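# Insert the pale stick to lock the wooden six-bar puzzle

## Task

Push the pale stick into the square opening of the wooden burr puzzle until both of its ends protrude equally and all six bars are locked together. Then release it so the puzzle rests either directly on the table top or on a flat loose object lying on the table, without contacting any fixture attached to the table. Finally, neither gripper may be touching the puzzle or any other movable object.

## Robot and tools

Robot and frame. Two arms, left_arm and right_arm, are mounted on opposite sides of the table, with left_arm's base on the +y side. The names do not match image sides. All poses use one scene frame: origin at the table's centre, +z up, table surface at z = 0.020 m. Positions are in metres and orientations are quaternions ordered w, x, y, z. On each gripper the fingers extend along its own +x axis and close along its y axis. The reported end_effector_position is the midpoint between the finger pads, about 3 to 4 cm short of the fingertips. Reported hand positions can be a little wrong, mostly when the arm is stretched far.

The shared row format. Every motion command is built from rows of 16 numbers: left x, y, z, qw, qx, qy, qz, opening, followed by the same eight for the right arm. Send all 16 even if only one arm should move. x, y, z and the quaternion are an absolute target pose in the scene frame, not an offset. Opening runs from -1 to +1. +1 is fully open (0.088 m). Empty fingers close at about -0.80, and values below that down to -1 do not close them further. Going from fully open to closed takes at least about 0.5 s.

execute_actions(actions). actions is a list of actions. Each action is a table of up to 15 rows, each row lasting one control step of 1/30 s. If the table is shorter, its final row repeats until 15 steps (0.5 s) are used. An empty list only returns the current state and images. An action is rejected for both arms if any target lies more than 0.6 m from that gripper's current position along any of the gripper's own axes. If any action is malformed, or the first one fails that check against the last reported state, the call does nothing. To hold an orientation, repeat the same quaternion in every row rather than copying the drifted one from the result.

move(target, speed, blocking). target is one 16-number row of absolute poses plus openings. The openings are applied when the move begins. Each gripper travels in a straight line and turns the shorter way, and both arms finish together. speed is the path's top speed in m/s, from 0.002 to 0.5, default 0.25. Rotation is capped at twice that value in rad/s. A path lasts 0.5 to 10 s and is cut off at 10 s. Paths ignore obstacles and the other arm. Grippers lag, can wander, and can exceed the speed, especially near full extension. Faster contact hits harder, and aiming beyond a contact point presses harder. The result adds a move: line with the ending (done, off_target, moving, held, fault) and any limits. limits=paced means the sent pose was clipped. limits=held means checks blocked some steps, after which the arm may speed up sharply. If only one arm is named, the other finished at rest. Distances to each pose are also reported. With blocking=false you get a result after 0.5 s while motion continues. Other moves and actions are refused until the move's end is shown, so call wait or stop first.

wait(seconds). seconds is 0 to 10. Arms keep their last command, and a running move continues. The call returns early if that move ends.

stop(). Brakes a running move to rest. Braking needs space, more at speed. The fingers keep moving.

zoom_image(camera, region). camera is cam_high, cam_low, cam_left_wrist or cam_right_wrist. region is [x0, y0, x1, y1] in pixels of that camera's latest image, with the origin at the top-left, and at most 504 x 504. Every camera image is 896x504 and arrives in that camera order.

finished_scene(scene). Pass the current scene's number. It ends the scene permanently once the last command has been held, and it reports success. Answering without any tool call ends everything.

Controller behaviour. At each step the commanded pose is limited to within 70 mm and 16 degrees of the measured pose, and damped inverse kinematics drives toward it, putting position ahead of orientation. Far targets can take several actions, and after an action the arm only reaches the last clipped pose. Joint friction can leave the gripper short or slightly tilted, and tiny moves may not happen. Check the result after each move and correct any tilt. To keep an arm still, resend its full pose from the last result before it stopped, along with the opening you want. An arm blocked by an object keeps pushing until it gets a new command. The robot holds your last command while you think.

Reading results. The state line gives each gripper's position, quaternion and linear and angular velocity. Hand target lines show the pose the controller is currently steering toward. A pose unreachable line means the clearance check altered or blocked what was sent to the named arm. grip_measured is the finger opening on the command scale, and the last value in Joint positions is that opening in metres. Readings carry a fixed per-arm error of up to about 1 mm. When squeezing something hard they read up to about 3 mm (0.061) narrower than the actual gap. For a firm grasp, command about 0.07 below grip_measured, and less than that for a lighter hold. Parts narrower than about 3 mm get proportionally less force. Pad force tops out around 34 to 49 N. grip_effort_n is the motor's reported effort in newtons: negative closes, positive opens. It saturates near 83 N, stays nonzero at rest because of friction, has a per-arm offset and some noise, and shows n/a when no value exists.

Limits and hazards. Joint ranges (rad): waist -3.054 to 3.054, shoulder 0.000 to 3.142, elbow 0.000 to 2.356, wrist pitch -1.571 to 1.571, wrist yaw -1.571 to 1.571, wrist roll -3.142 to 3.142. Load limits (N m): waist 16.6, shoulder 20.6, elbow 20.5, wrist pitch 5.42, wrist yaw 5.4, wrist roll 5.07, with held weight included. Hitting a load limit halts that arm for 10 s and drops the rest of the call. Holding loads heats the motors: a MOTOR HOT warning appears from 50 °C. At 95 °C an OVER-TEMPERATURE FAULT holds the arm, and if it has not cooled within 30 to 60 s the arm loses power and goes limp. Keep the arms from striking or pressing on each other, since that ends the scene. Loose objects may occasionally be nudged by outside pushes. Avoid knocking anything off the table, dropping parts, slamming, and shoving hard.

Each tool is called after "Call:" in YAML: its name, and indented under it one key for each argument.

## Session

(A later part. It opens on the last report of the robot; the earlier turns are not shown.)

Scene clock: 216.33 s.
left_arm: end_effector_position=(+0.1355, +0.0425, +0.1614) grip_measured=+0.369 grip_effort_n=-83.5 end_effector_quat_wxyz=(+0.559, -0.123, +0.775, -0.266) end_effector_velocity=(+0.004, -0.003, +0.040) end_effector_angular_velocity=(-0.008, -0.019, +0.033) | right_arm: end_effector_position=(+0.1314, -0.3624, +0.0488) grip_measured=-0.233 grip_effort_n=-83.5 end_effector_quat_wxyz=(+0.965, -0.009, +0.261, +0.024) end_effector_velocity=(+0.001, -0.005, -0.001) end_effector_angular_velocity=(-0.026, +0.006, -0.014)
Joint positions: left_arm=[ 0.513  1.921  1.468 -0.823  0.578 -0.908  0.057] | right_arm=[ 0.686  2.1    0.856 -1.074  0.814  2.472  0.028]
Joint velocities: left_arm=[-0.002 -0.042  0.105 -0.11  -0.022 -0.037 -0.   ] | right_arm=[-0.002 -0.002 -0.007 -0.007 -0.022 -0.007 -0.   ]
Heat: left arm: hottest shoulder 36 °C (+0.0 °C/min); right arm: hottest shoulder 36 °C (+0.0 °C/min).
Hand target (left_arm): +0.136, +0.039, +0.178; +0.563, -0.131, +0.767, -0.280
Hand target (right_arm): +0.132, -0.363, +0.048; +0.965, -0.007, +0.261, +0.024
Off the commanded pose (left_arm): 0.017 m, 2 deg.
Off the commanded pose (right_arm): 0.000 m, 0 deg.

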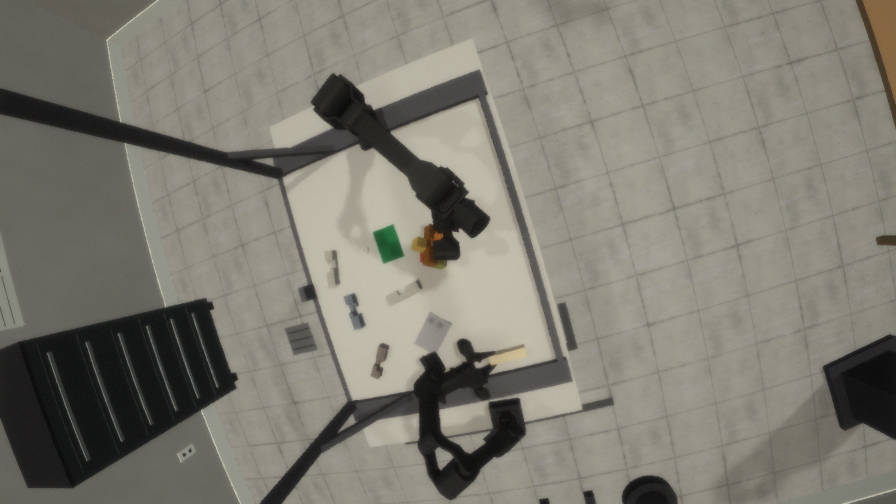

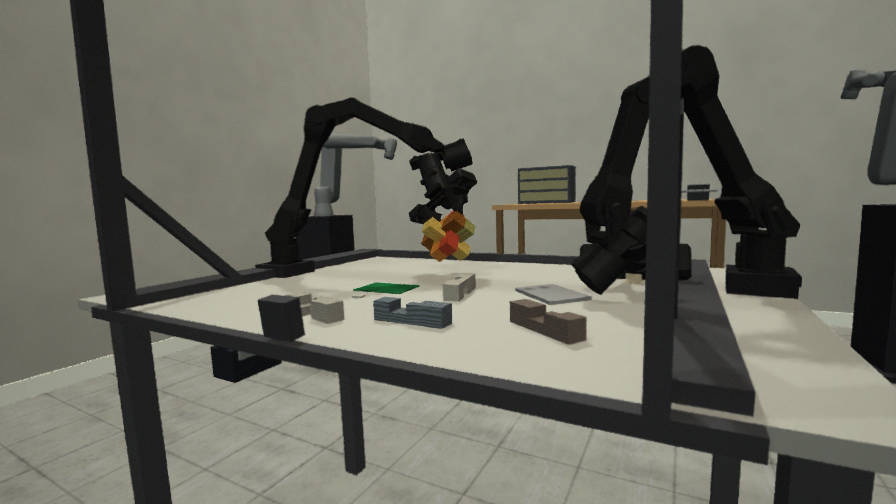

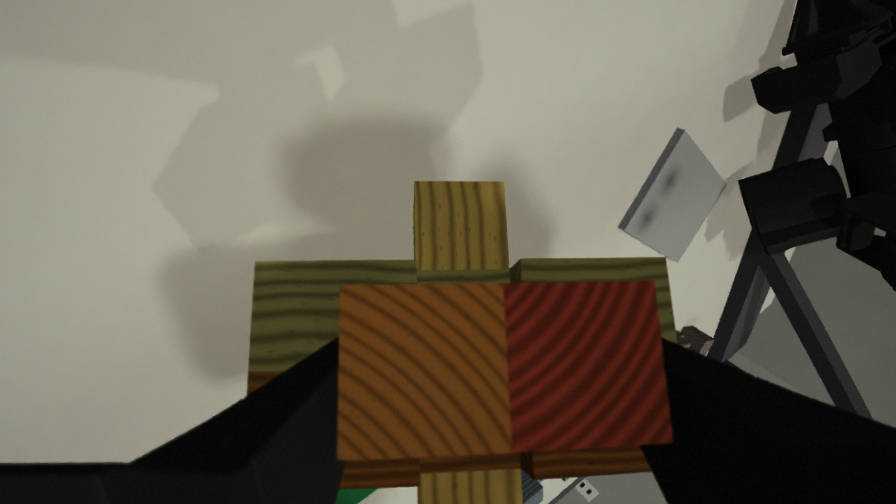

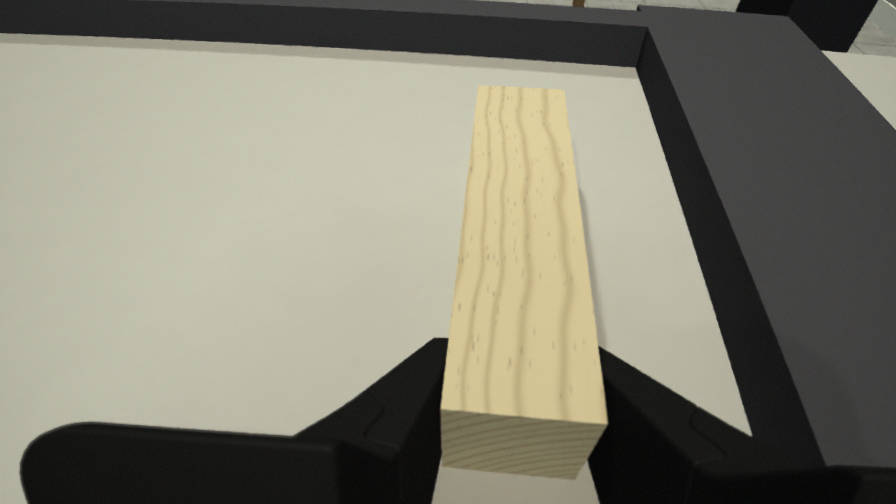

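Call:
execute_actions:
  actions:
    - [[0.1350,0.0392,0.1780,0.5655,-0.1240,0.7630,-0.2860,0.30,0.1315,-0.3625,0.0510,0.9650,-0.0070,0.2610,0.0240,-0.30],[0.1340,0.0387,0.1780,0.5690,-0.1165,0.7590,-0.2920,0.30,0.1315,-0.3625,0.0540,0.9650,-0.0070,0.2610,0.0240,-0.30],[0.1330,0.0382,0.1780,0.5725,-0.1090,0.7550,-0.2980,0.30,0.1315,-0.3620,0.0570,0.9650,-0.0070,0.2610,0.0240,-0.30],[0.1320,0.0377,0.1780,0.5760,-0.1010,0.7508,-0.3045,0.30,0.1315,-0.3615,0.0600,0.9650,-0.0070,0.2610,0.0240,-0.30],[0.1310,0.0372,0.1780,0.5795,-0.0930,0.7465,-0.3110,0.30,0.1315,-0.3610,0.0630,0.9650,-0.0070,0.2610,0.0240,-0.30],[0.1300,0.0367,0.1780,0.5830,-0.0850,0.7420,-0.3175,0.30,0.1315,-0.3605,0.0660,0.9650,-0.0070,0.2610,0.0240,-0.30],[0.1290,0.0362,0.1780,0.5865,-0.0770,0.7375,-0.3240,0.30,0.1315,-0.3600,0.0690,0.9650,-0.0070,0.2610,0.0240,-0.30],[0.1280,0.0357,0.1780,0.5900,-0.0690,0.7328,-0.3305,0.30,0.1315,-0.3595,0.0720,0.9650,-0.0070,0.2610,0.0240,-0.30],[0.1270,0.0352,0.1780,0.5935,-0.0610,0.7280,-0.3370,0.30,0.1315,-0.3590,0.0750,0.9650,-0.0070,0.2610,0.0240,-0.30],[0.1260,0.0347,0.1780,0.5968,-0.0525,0.7230,-0.3433,0.30,0.1315,-0.3585,0.0780,0.9650,-0.0070,0.2610,0.0240,-0.30],[0.1250,0.0342,0.1780,0.6000,-0.0445,0.7178,-0.3496,0.30,0.1315,-0.3580,0.0810,0.9650,-0.0070,0.2610,0.0240,-0.30],[0.1240,0.0337,0.1780,0.6033,-0.0360,0.7126,-0.3559,0.30,0.1315,-0.3575,0.0840,0.9650,-0.0070,0.2610,0.0240,-0.30]]

Call:
move:
  target: [0.0738,0.0110,0.1720,0.6456,0.3333,0.3727,-0.5772,0.30,0.0987,-0.2110,0.1240,0.6434,-0.1946,0.1740,0.7196,-0.30]
  speed: 0.35

Scene clock: 250.93 s.
left_arm: end_effector_position=(+0.1231, +0.0377, +0.1607) grip_measured=+0.369 grip_effort_n=-83.5 end_effector_quat_wxyz=(+0.595, -0.034, +0.730, -0.334) end_effector_velocity=(-0.019, -0.009, +0.007) end_effector_angular_velocity=(-0.035, -0.130, -0.169) | right_arm: end_effector_position=(+0.1318, -0.3602, +0.0795) grip_measured=-0.233 grip_effort_n=-83.5 end_effector_quat_wxyz=(+0.965, -0.010, +0.261, +0.021) end_effector_velocity=(-0.006, +0.012, +0.030) end_effector_angular_velocity=(+0.034, +0.030, +0.009)
Joint positions: left_arm=[ 0.451  1.913  1.482 -0.836  0.48  -0.725  0.057] | right_arm=[ 0.677  2.     0.881 -1.197  0.814  2.465  0.028]
Joint velocities: left_arm=[-0.071 -0.017  0.017 -0.007 -0.066  0.139  0.   ] | right_arm=[-0.007 -0.1    0.056 -0.095  0.007 -0.022 -0.   ]
Heat: left arm: hottest shoulder 42 °C (+7.2 °C/min); right arm: hottest shoulder 37 °C (+1.0 °C/min).
Hand target (left_arm): +0.124, +0.034, +0.178; +0.604, -0.036, +0.713, -0.355
Hand target (right_arm): +0.132, -0.358, +0.084; +0.965, -0.007, +0.261, +0.024
Off the commanded pose (left_arm): 0.018 m, 3 deg.
Off the commanded pose (right_arm): 0.005 m, 0 deg.

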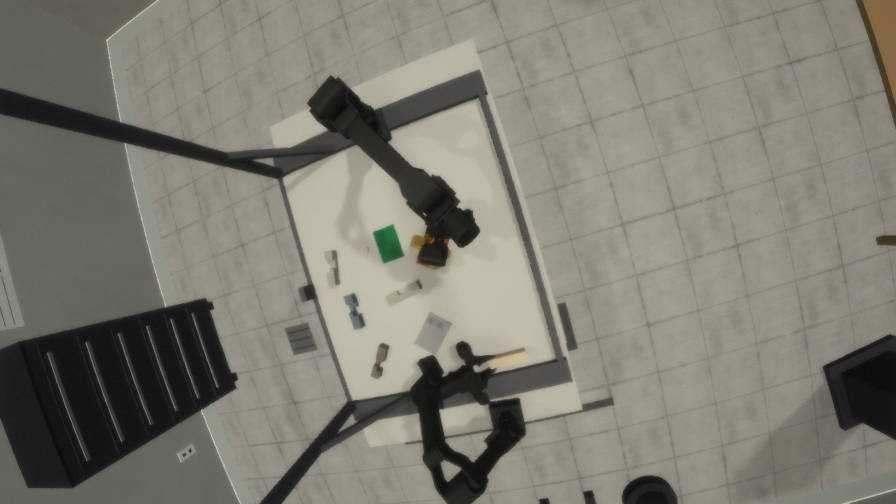

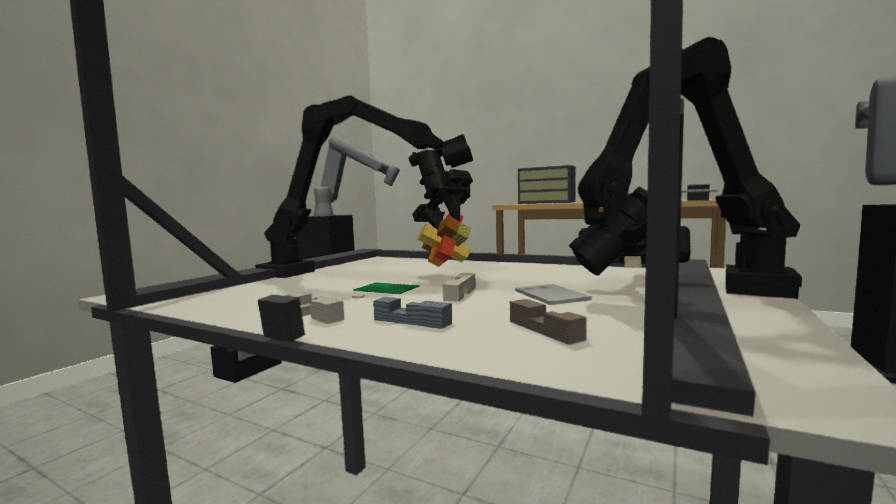

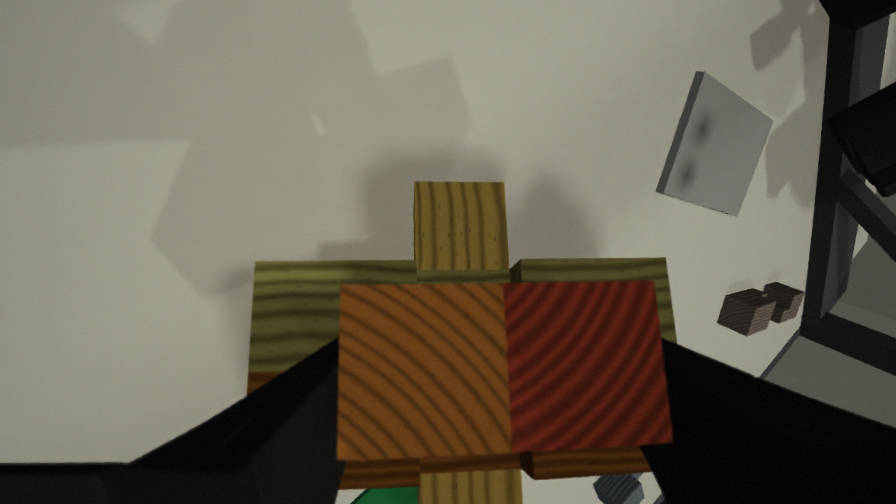

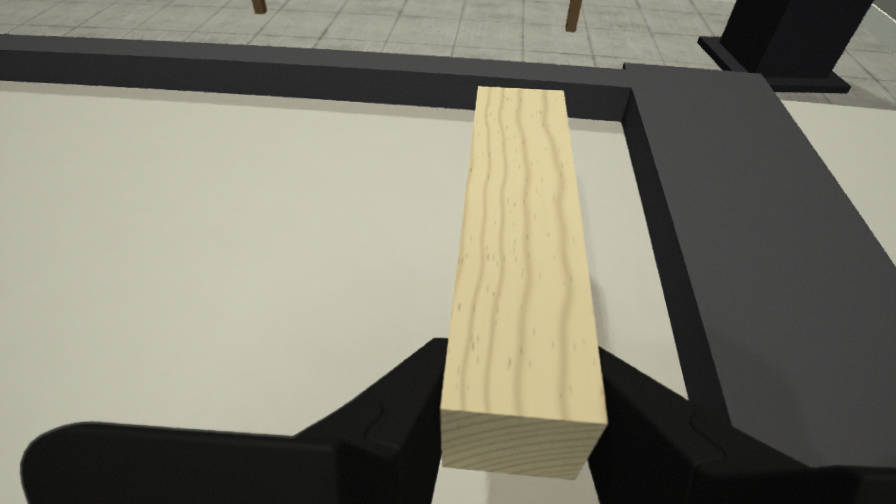

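Scene clock: 253.77 s.
left_arm: end_effector_position=(+0.0749, +0.0106, +0.1605) grip_measured=+0.369 grip_effort_n=-83.5 end_effector_quat_wxyz=(+0.641, +0.340, +0.385, -0.571) end_effector_velocity=(+0.000, -0.001, +0.001) end_effector_angular_velocity=(-0.006, -0.004, +0.007) | right_arm: end_effector_position=(+0.0978, -0.2145, +0.1200) grip_measured=-0.233 grip_effort_n=-83.5 end_effector_quat_wxyz=(+0.641, -0.197, +0.181, +0.720) end_effector_velocity=(-0.002, -0.000, -0.001) end_effector_angular_velocity=(-0.008, +0.004, +0.020)
Joint positions: left_arm=[ 0.176  1.83   1.373 -0.624  0.042  0.072  0.057] | right_arm=[0.197 1.503 0.408 0.554 0.01  0.016 0.028]
Joint velocities: left_arm=[-0.002 -0.002 -0.002  0.007 -0.007 -0.007 -0.   ] | right_arm=[-0.002  0.002  0.002 -0.007 -0.022 -0.007 -0.   ]
Heat: left arm: hottest shoulder 42 °C (+7.1 °C/min); right arm: hottest shoulder 37 °C (+1.0 °C/min).
Hand target (left_arm): +0.075, +0.011, +0.172; +0.646, +0.335, +0.372, -0.576
Hand target (right_arm): +0.097, -0.211, +0.123; +0.640, -0.194, +0.179, +0.722
Off the commanded pose (left_arm): 0.012 m, 2 deg.
Off the commanded pose (right_arm): 0.005 m, 1 deg.
move: off_target (left_arm)

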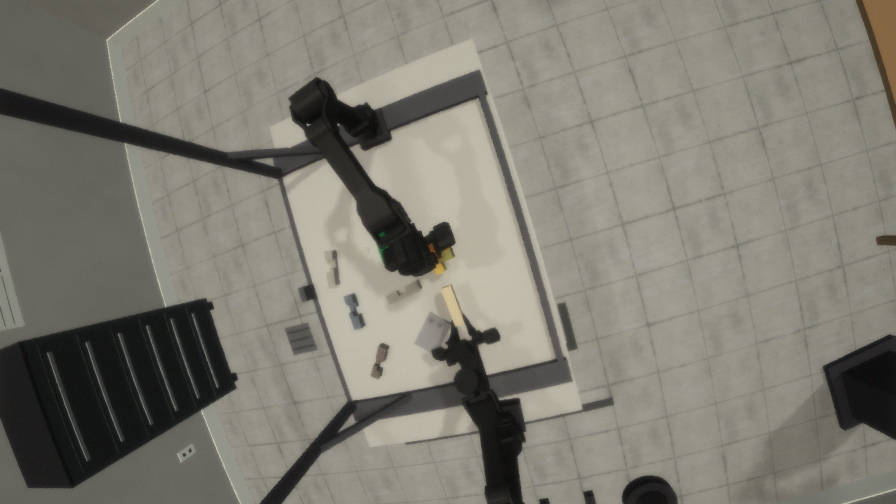

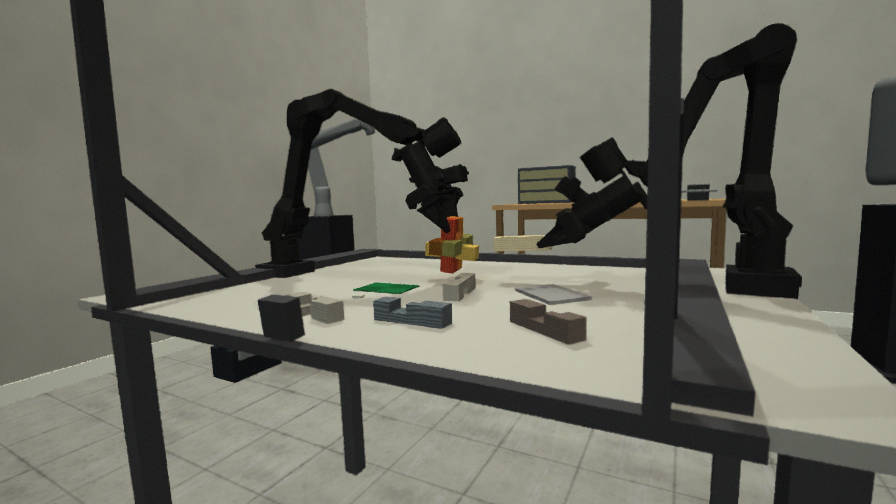

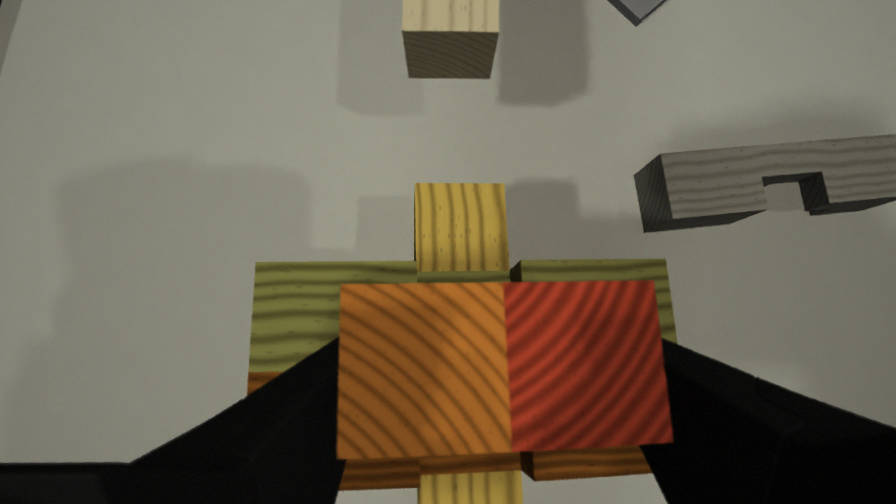

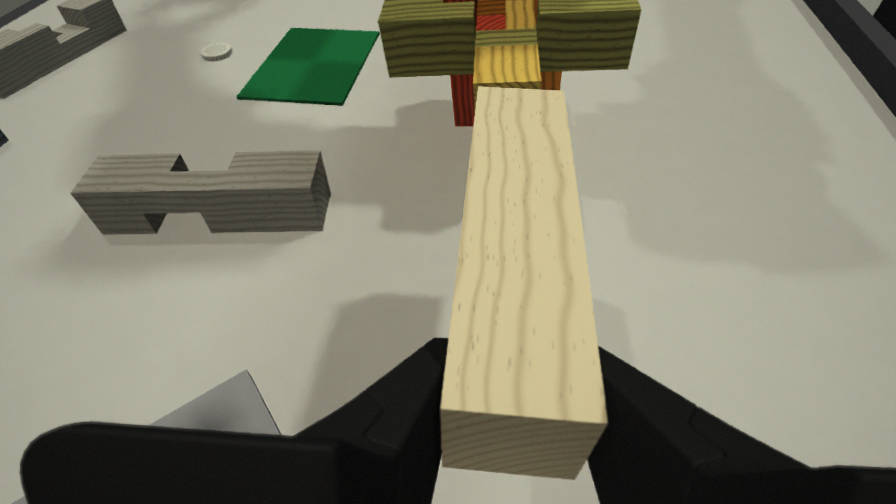

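Call:
execute_actions:
  actions: []

Scene clock: 266.67 s.
left_arm: end_effector_position=(+0.0749, +0.0105, +0.1606) grip_measured=+0.369 grip_effort_n=-83.5 end_effector_quat_wxyz=(+0.641, +0.341, +0.384, -0.571) end_effector_velocity=(+0.002, -0.000, -0.001) end_effector_angular_velocity=(+0.001, -0.016, +0.014) | right_arm: end_effector_position=(+0.0978, -0.2144, +0.1201) grip_measured=-0.233 grip_effort_n=-83.5 end_effector_quat_wxyz=(+0.640, -0.197, +0.181, +0.720) end_effector_velocity=(+0.000, -0.005, -0.007) end_effector_angular_velocity=(-0.036, -0.007, +0.008)
Joint positions: left_arm=[ 0.176  1.83   1.373 -0.623  0.042  0.073  0.057] | right_arm=[0.196 1.503 0.408 0.554 0.009 0.016 0.028]
Joint velocities: left_arm=[-0.002  0.002 -0.002  0.007 -0.022 -0.007 -0.   ] | right_arm=[-0.002 -0.002 -0.002 -0.037 -0.007 -0.007 -0.   ]
Heat: left arm: hottest shoulder 43 °C (+8.1 °C/min); right arm: hottest shoulder 36 °C (+0.0 °C/min).
Hand target (left_arm): +0.074, +0.011, +0.172; +0.646, +0.335, +0.372, -0.576
Hand target (right_arm): +0.097, -0.211, +0.123; +0.640, -0.194, +0.179, +0.722
Off the commanded pose (left_arm): 0.011 m, 2 deg.
Off the commanded pose (right_arm): 0.005 m, 1 deg.

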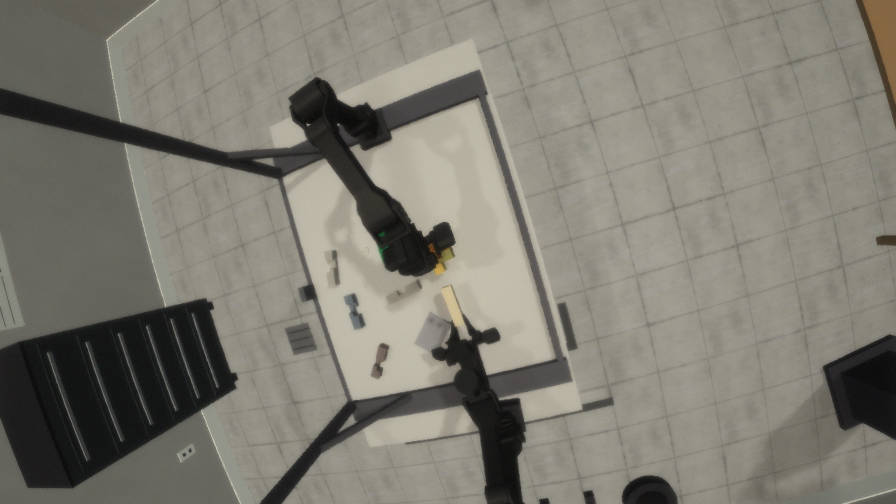

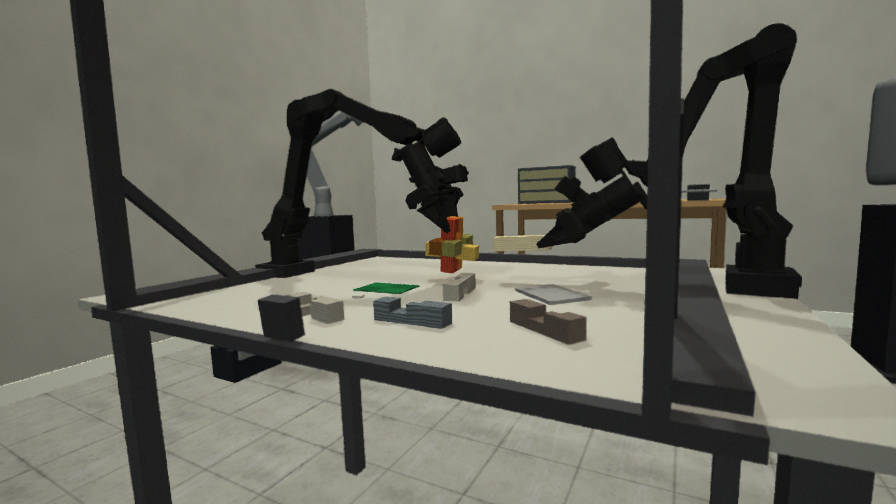

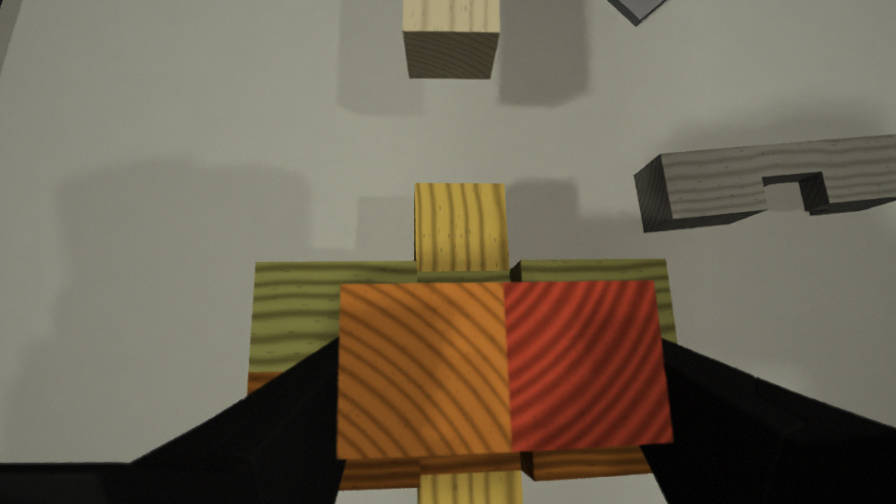

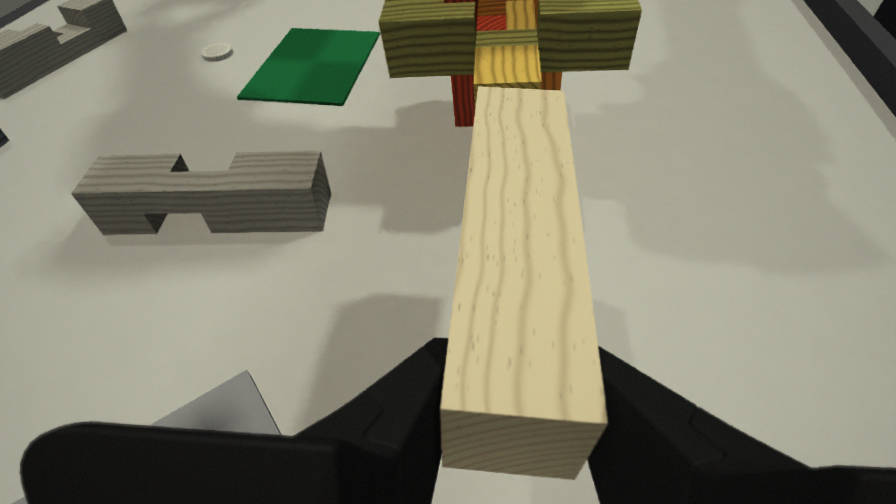

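Call:
move:
  target: [0.0738,0.0110,0.1400,0.6456,0.3333,0.3727,-0.5772,0.30,0.0987,-0.2110,0.1240,0.6434,-0.1946,0.1740,0.7196,-0.30]
  speed: 0.02

Scene clock: 269.13 s.
left_arm: end_effector_position=(+0.0752, +0.0094, +0.1428) grip_measured=+0.369 grip_effort_n=-83.5 end_effector_quat_wxyz=(+0.648, +0.331, +0.372, -0.576) end_effector_velocity=(-0.000, +0.002, +0.001) end_effector_angular_velocity=(+0.003, -0.002, +0.008) | right_arm: end_effector_position=(+0.0978, -0.2144, +0.1201) grip_measured=-0.233 grip_effort_n=-83.5 end_effector_quat_wxyz=(+0.640, -0.198, +0.179, +0.720) end_effector_velocity=(-0.002, -0.000, +0.000) end_effector_angular_velocity=(-0.001, -0.015, +0.020)
Joint positions: left_arm=[ 0.176  1.83   1.284 -0.498  0.042  0.073  0.057] | right_arm=[0.196 1.503 0.408 0.554 0.009 0.012 0.028]
Joint velocities: left_arm=[-0.002 -0.007 -0.002 -0.007 -0.007 -0.007  0.   ] | right_arm=[ 0.002 -0.002  0.002 -0.007 -0.007 -0.022 -0.   ]
Heat: left arm: hottest shoulder 43 °C (+8.0 °C/min); right arm: hottest shoulder 36 °C (+0.0 °C/min).
Hand target (left_arm): +0.074, +0.011, +0.140; +0.646, +0.333, +0.373, -0.577
Hand target (right_arm): +0.099, -0.211, +0.124; +0.643, -0.195, +0.174, +0.720
Off the commanded pose (left_arm): 0.003 m, 0 deg.
Off the commanded pose (right_arm): 0.005 m, 1 deg.
move: done

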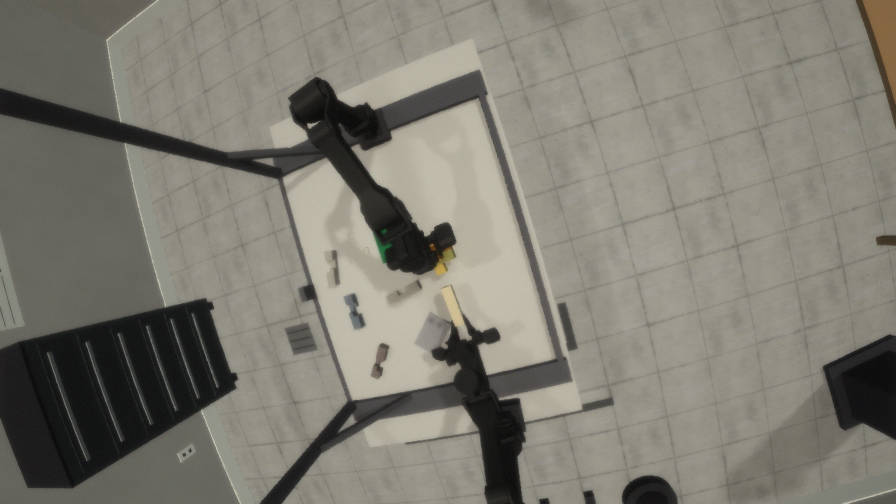

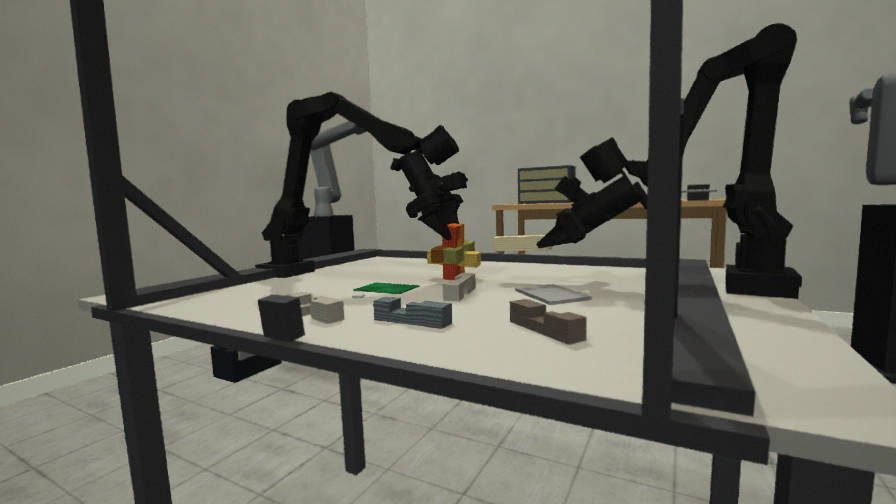

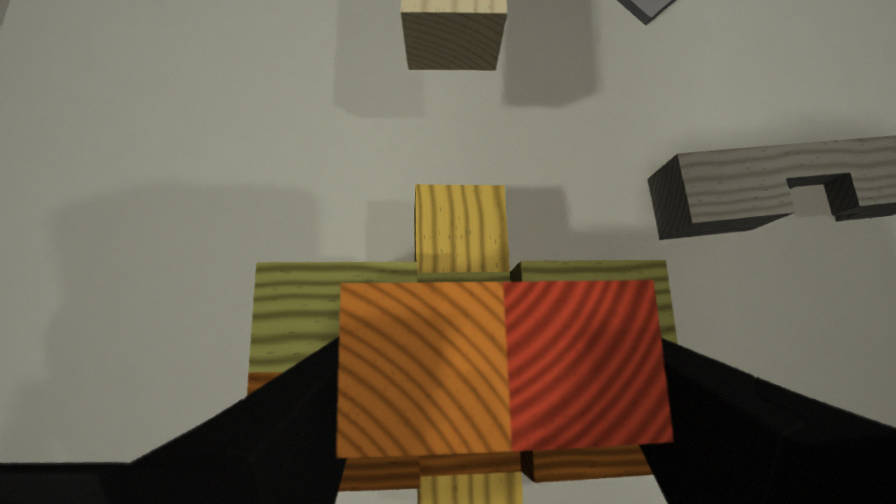

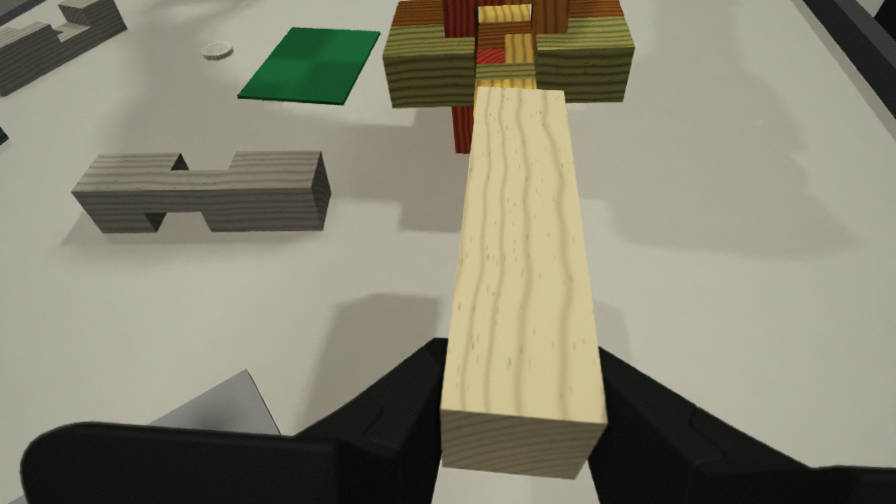

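Call:
move:
  target: [0.0738,0.0110,0.1310,0.6456,0.3333,0.3727,-0.5772,0.30,0.0987,-0.2110,0.1240,0.6434,-0.1946,0.1740,0.7196,-0.30]
  speed: 0.012

Call:
zoom_image:
  camera: "cam_low"
  region: [400,200,580,310]

Scene clock: 272.87 s.
left_arm: end_effector_position=(+0.0756, +0.0074, +0.1407) grip_measured=+0.369 grip_effort_n=-83.5 end_effector_quat_wxyz=(+0.652, +0.326, +0.366, -0.579) end_effector_velocity=(-0.000, +0.002, -0.001) end_effector_angular_velocity=(+0.009, -0.008, -0.005) | right_arm: end_effector_position=(+0.0978, -0.2144, +0.1201) grip_measured=-0.233 grip_effort_n=-83.5 end_effector_quat_wxyz=(+0.640, -0.198, +0.179, +0.721) end_effector_velocity=(-0.002, -0.002, -0.001) end_effector_angular_velocity=(-0.006, -0.008, +0.028)
Joint positions: left_arm=[ 0.176  1.83   1.267 -0.464  0.042  0.073  0.057] | right_arm=[0.196 1.503 0.408 0.554 0.009 0.011 0.028]
Joint velocities: left_arm=[-0.002 -0.002 -0.002 -0.007 -0.007  0.007  0.   ] | right_arm=[-0.002 -0.002 -0.002 -0.007 -0.022 -0.022 -0.   ]
Heat: left arm: hottest shoulder 42 °C (+6.1 °C/min); right arm: hottest shoulder 36 °C (+0.0 °C/min).
Hand target (left_arm): +0.074, +0.011, +0.131; +0.646, +0.333, +0.373, -0.577
Hand target (right_arm): +0.099, -0.211, +0.124; +0.643, -0.195, +0.174, +0.720
Off the commanded pose (left_arm): 0.011 m, 1 deg.
Off the commanded pose (right_arm): 0.005 m, 1 deg.
move: off_target (left_arm)

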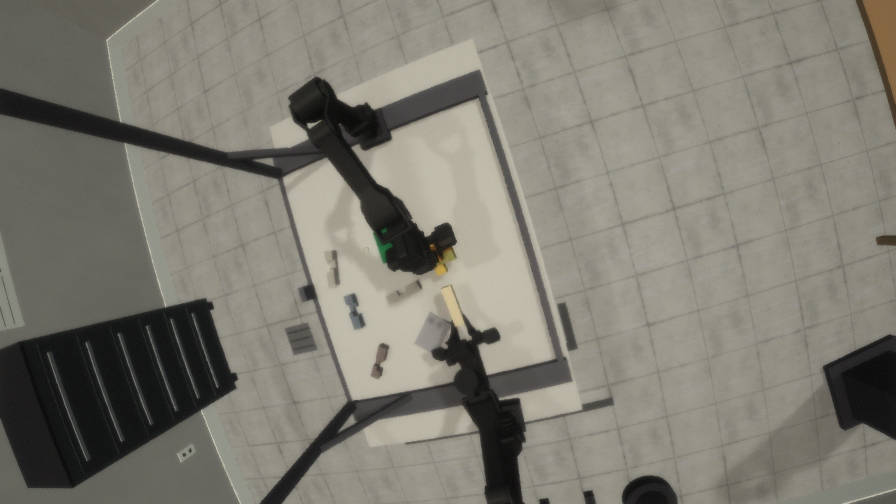

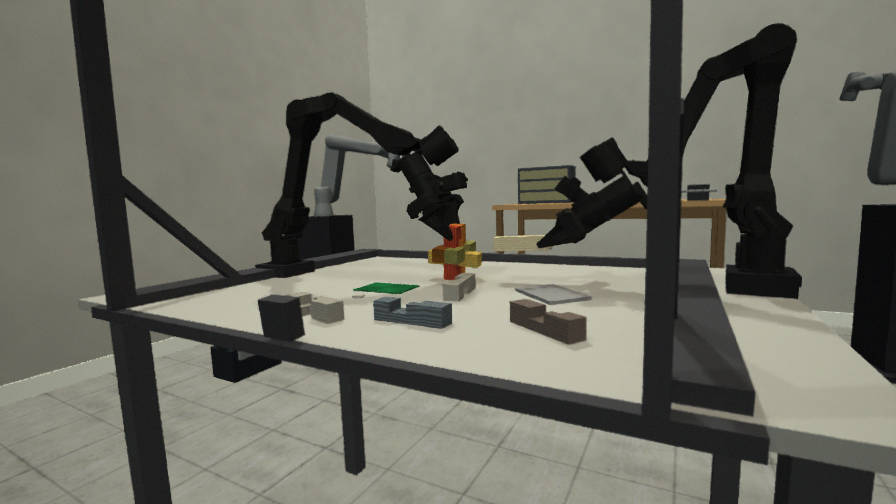

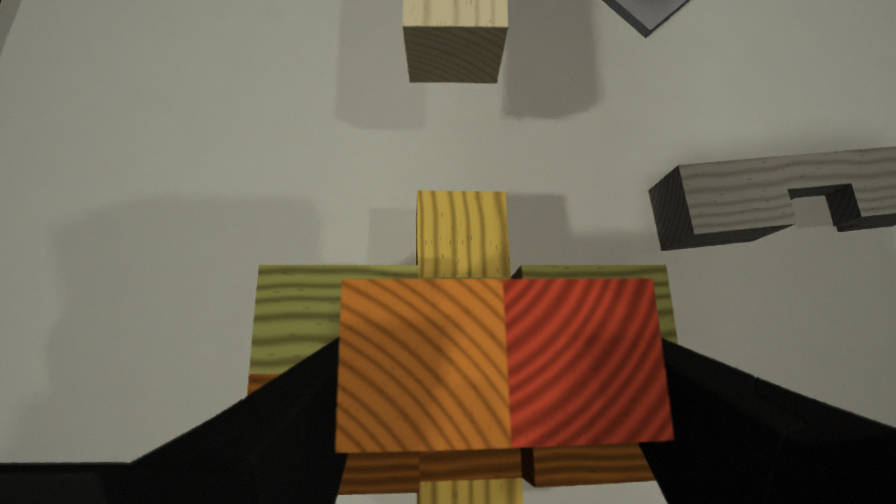

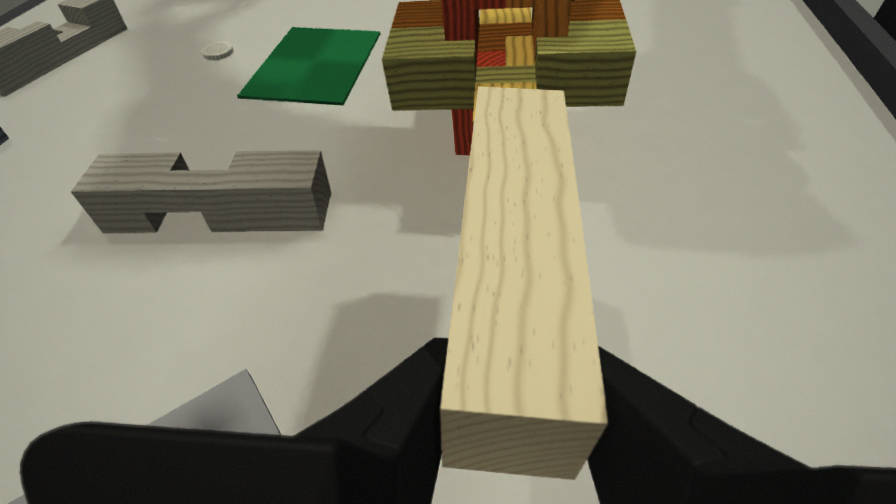

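Region (400, 200, 580, 310) of cam_low's 896x504 image, scaled by 2.800, with more detail than that image has.

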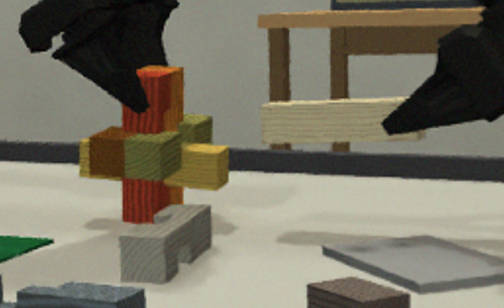

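Call:
zoom_image:
  camera: "cam_low"
  region: [420,215,560,290]

Region (420, 215, 560, 290) of cam_low's 896x504 image, scaled by 3.600, with more detail than that image has; it fills the top 270 rows of this view, and the rest is white.

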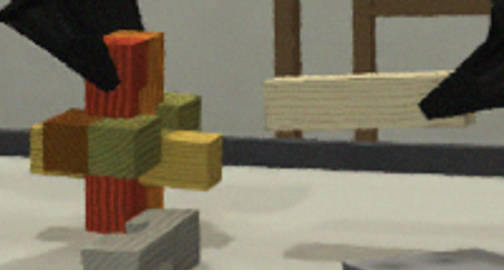

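Call:
zoom_image:
  camera: "cam_low"
  region: [422,218,492,288]

Call:
zoom_image:
  camera: "cam_low"
  region: [485,220,565,265]

Region (422, 218, 492, 288) of cam_low's 896x504 image, scaled by 7.200, with more detail than that image has.

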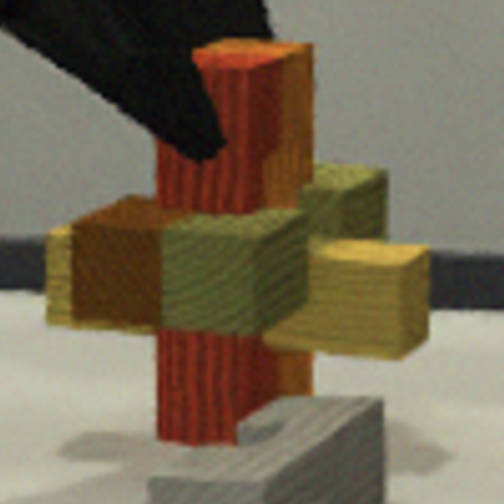

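Region (485, 220, 565, 265) of cam_low's 896x504 image, scaled by 6.300, with more detail than that image has; it fills the top 284 rows of this view, and the rest is white.

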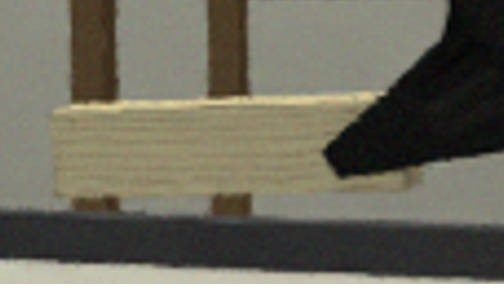

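Call:
move:
  target: [0.0732,0.0160,0.1330,0.6456,0.3333,0.3727,-0.5772,0.30,0.0987,-0.2110,0.1240,0.6434,-0.1946,0.1740,0.7196,-0.30]
  speed: 0.01

Call:
zoom_image:
  camera: "cam_low"
  region: [422,218,492,288]

Scene clock: 299.20 s.
left_arm: end_effector_position=(+0.0751, +0.0105, +0.1403) grip_measured=+0.369 grip_effort_n=-83.5 end_effector_quat_wxyz=(+0.652, +0.327, +0.366, -0.579) end_effector_velocity=(-0.003, +0.004, -0.002) end_effector_angular_velocity=(+0.021, +0.010, +0.015) | right_arm: end_effector_position=(+0.0978, -0.2144, +0.1201) grip_measured=-0.233 grip_effort_n=-83.5 end_effector_quat_wxyz=(+0.640, -0.198, +0.179, +0.721) end_effector_velocity=(+0.002, -0.001, -0.001) end_effector_angular_velocity=(-0.008, +0.002, -0.012)
Joint positions: left_arm=[ 0.176  1.819  1.253 -0.46   0.042  0.073  0.057] | right_arm=[0.196 1.503 0.408 0.554 0.009 0.011 0.028]
Joint velocities: left_arm=[-0.007 -0.002 -0.002 -0.022 -0.007 -0.022 -0.   ] | right_arm=[-0.002 -0.002 -0.002 -0.007  0.007  0.007 -0.   ]
Heat: left arm: hottest shoulder 39 °C (-1.0 °C/min); right arm: hottest wrist pitch 37 °C (+1.0 °C/min).
Hand target (left_arm): +0.073, +0.016, +0.133; +0.646, +0.333, +0.373, -0.577
Hand target (right_arm): +0.099, -0.211, +0.124; +0.643, -0.195, +0.174, +0.720
Off the commanded pose (left_arm): 0.009 m, 1 deg.
Off the commanded pose (right_arm): 0.005 m, 1 deg.
move: off_target (left_arm)

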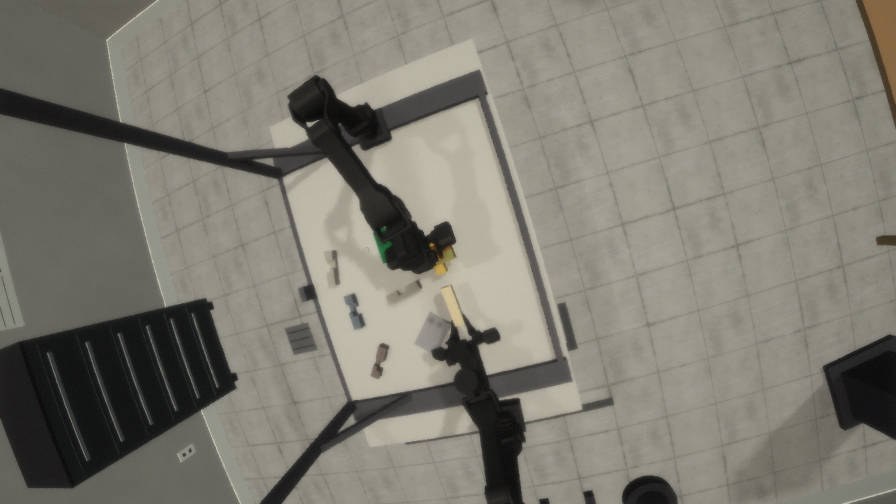

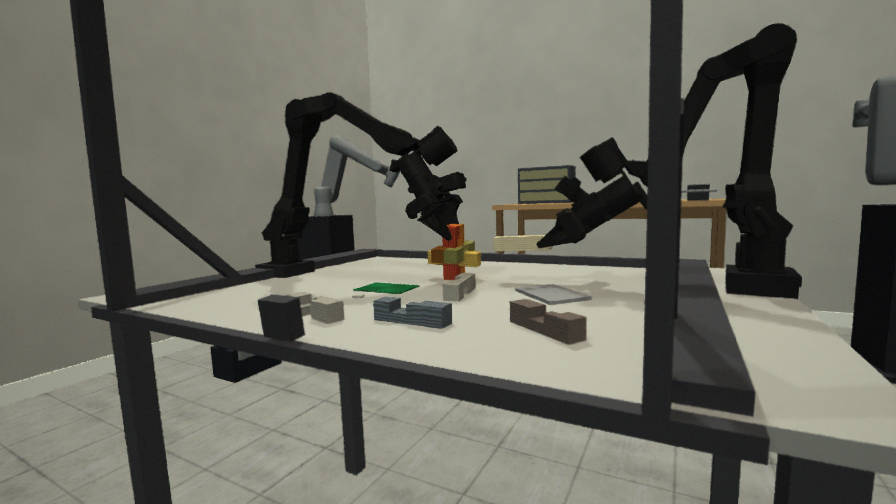

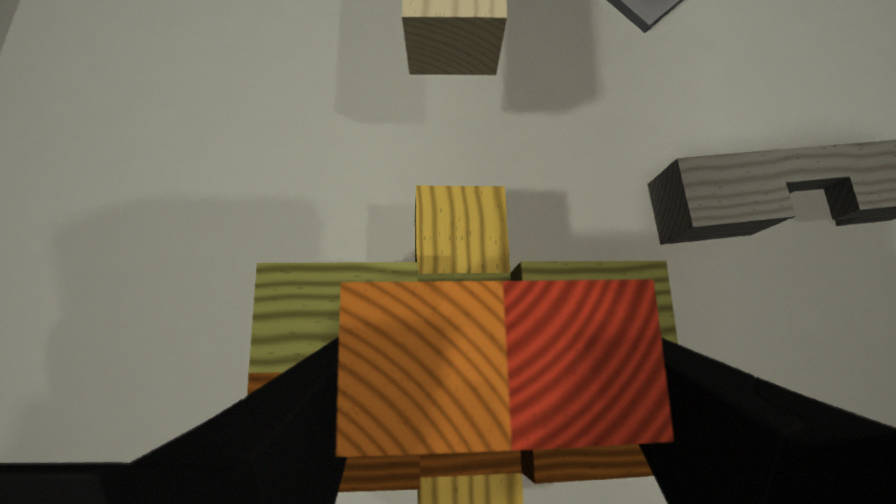

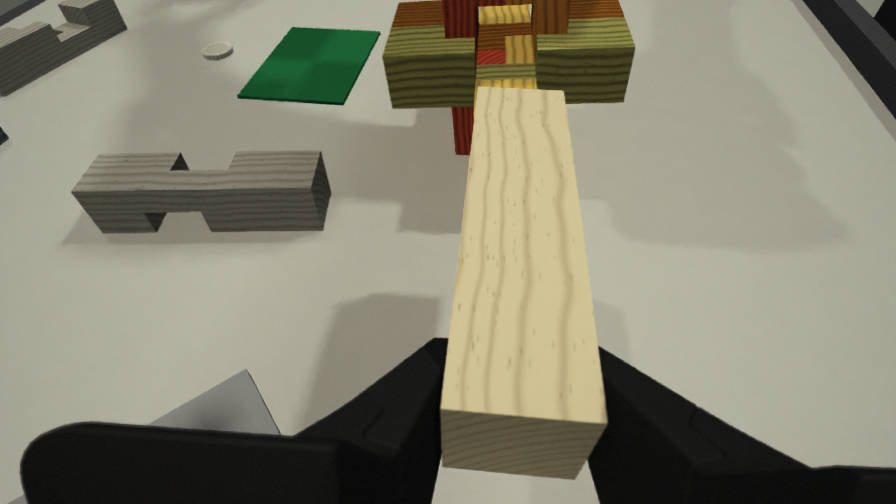

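Region (422, 218, 492, 288) of cam_low's 896x504 image, scaled by 7.200, with more detail than that image has.

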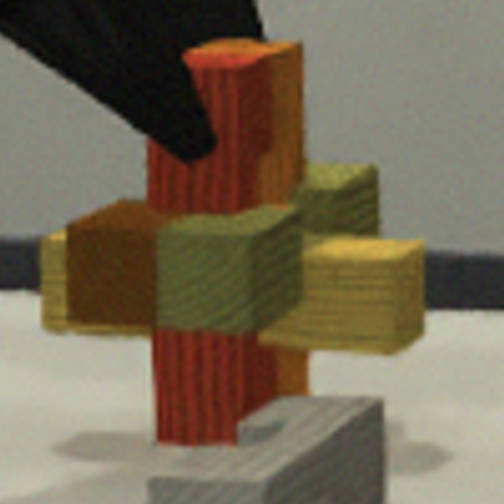

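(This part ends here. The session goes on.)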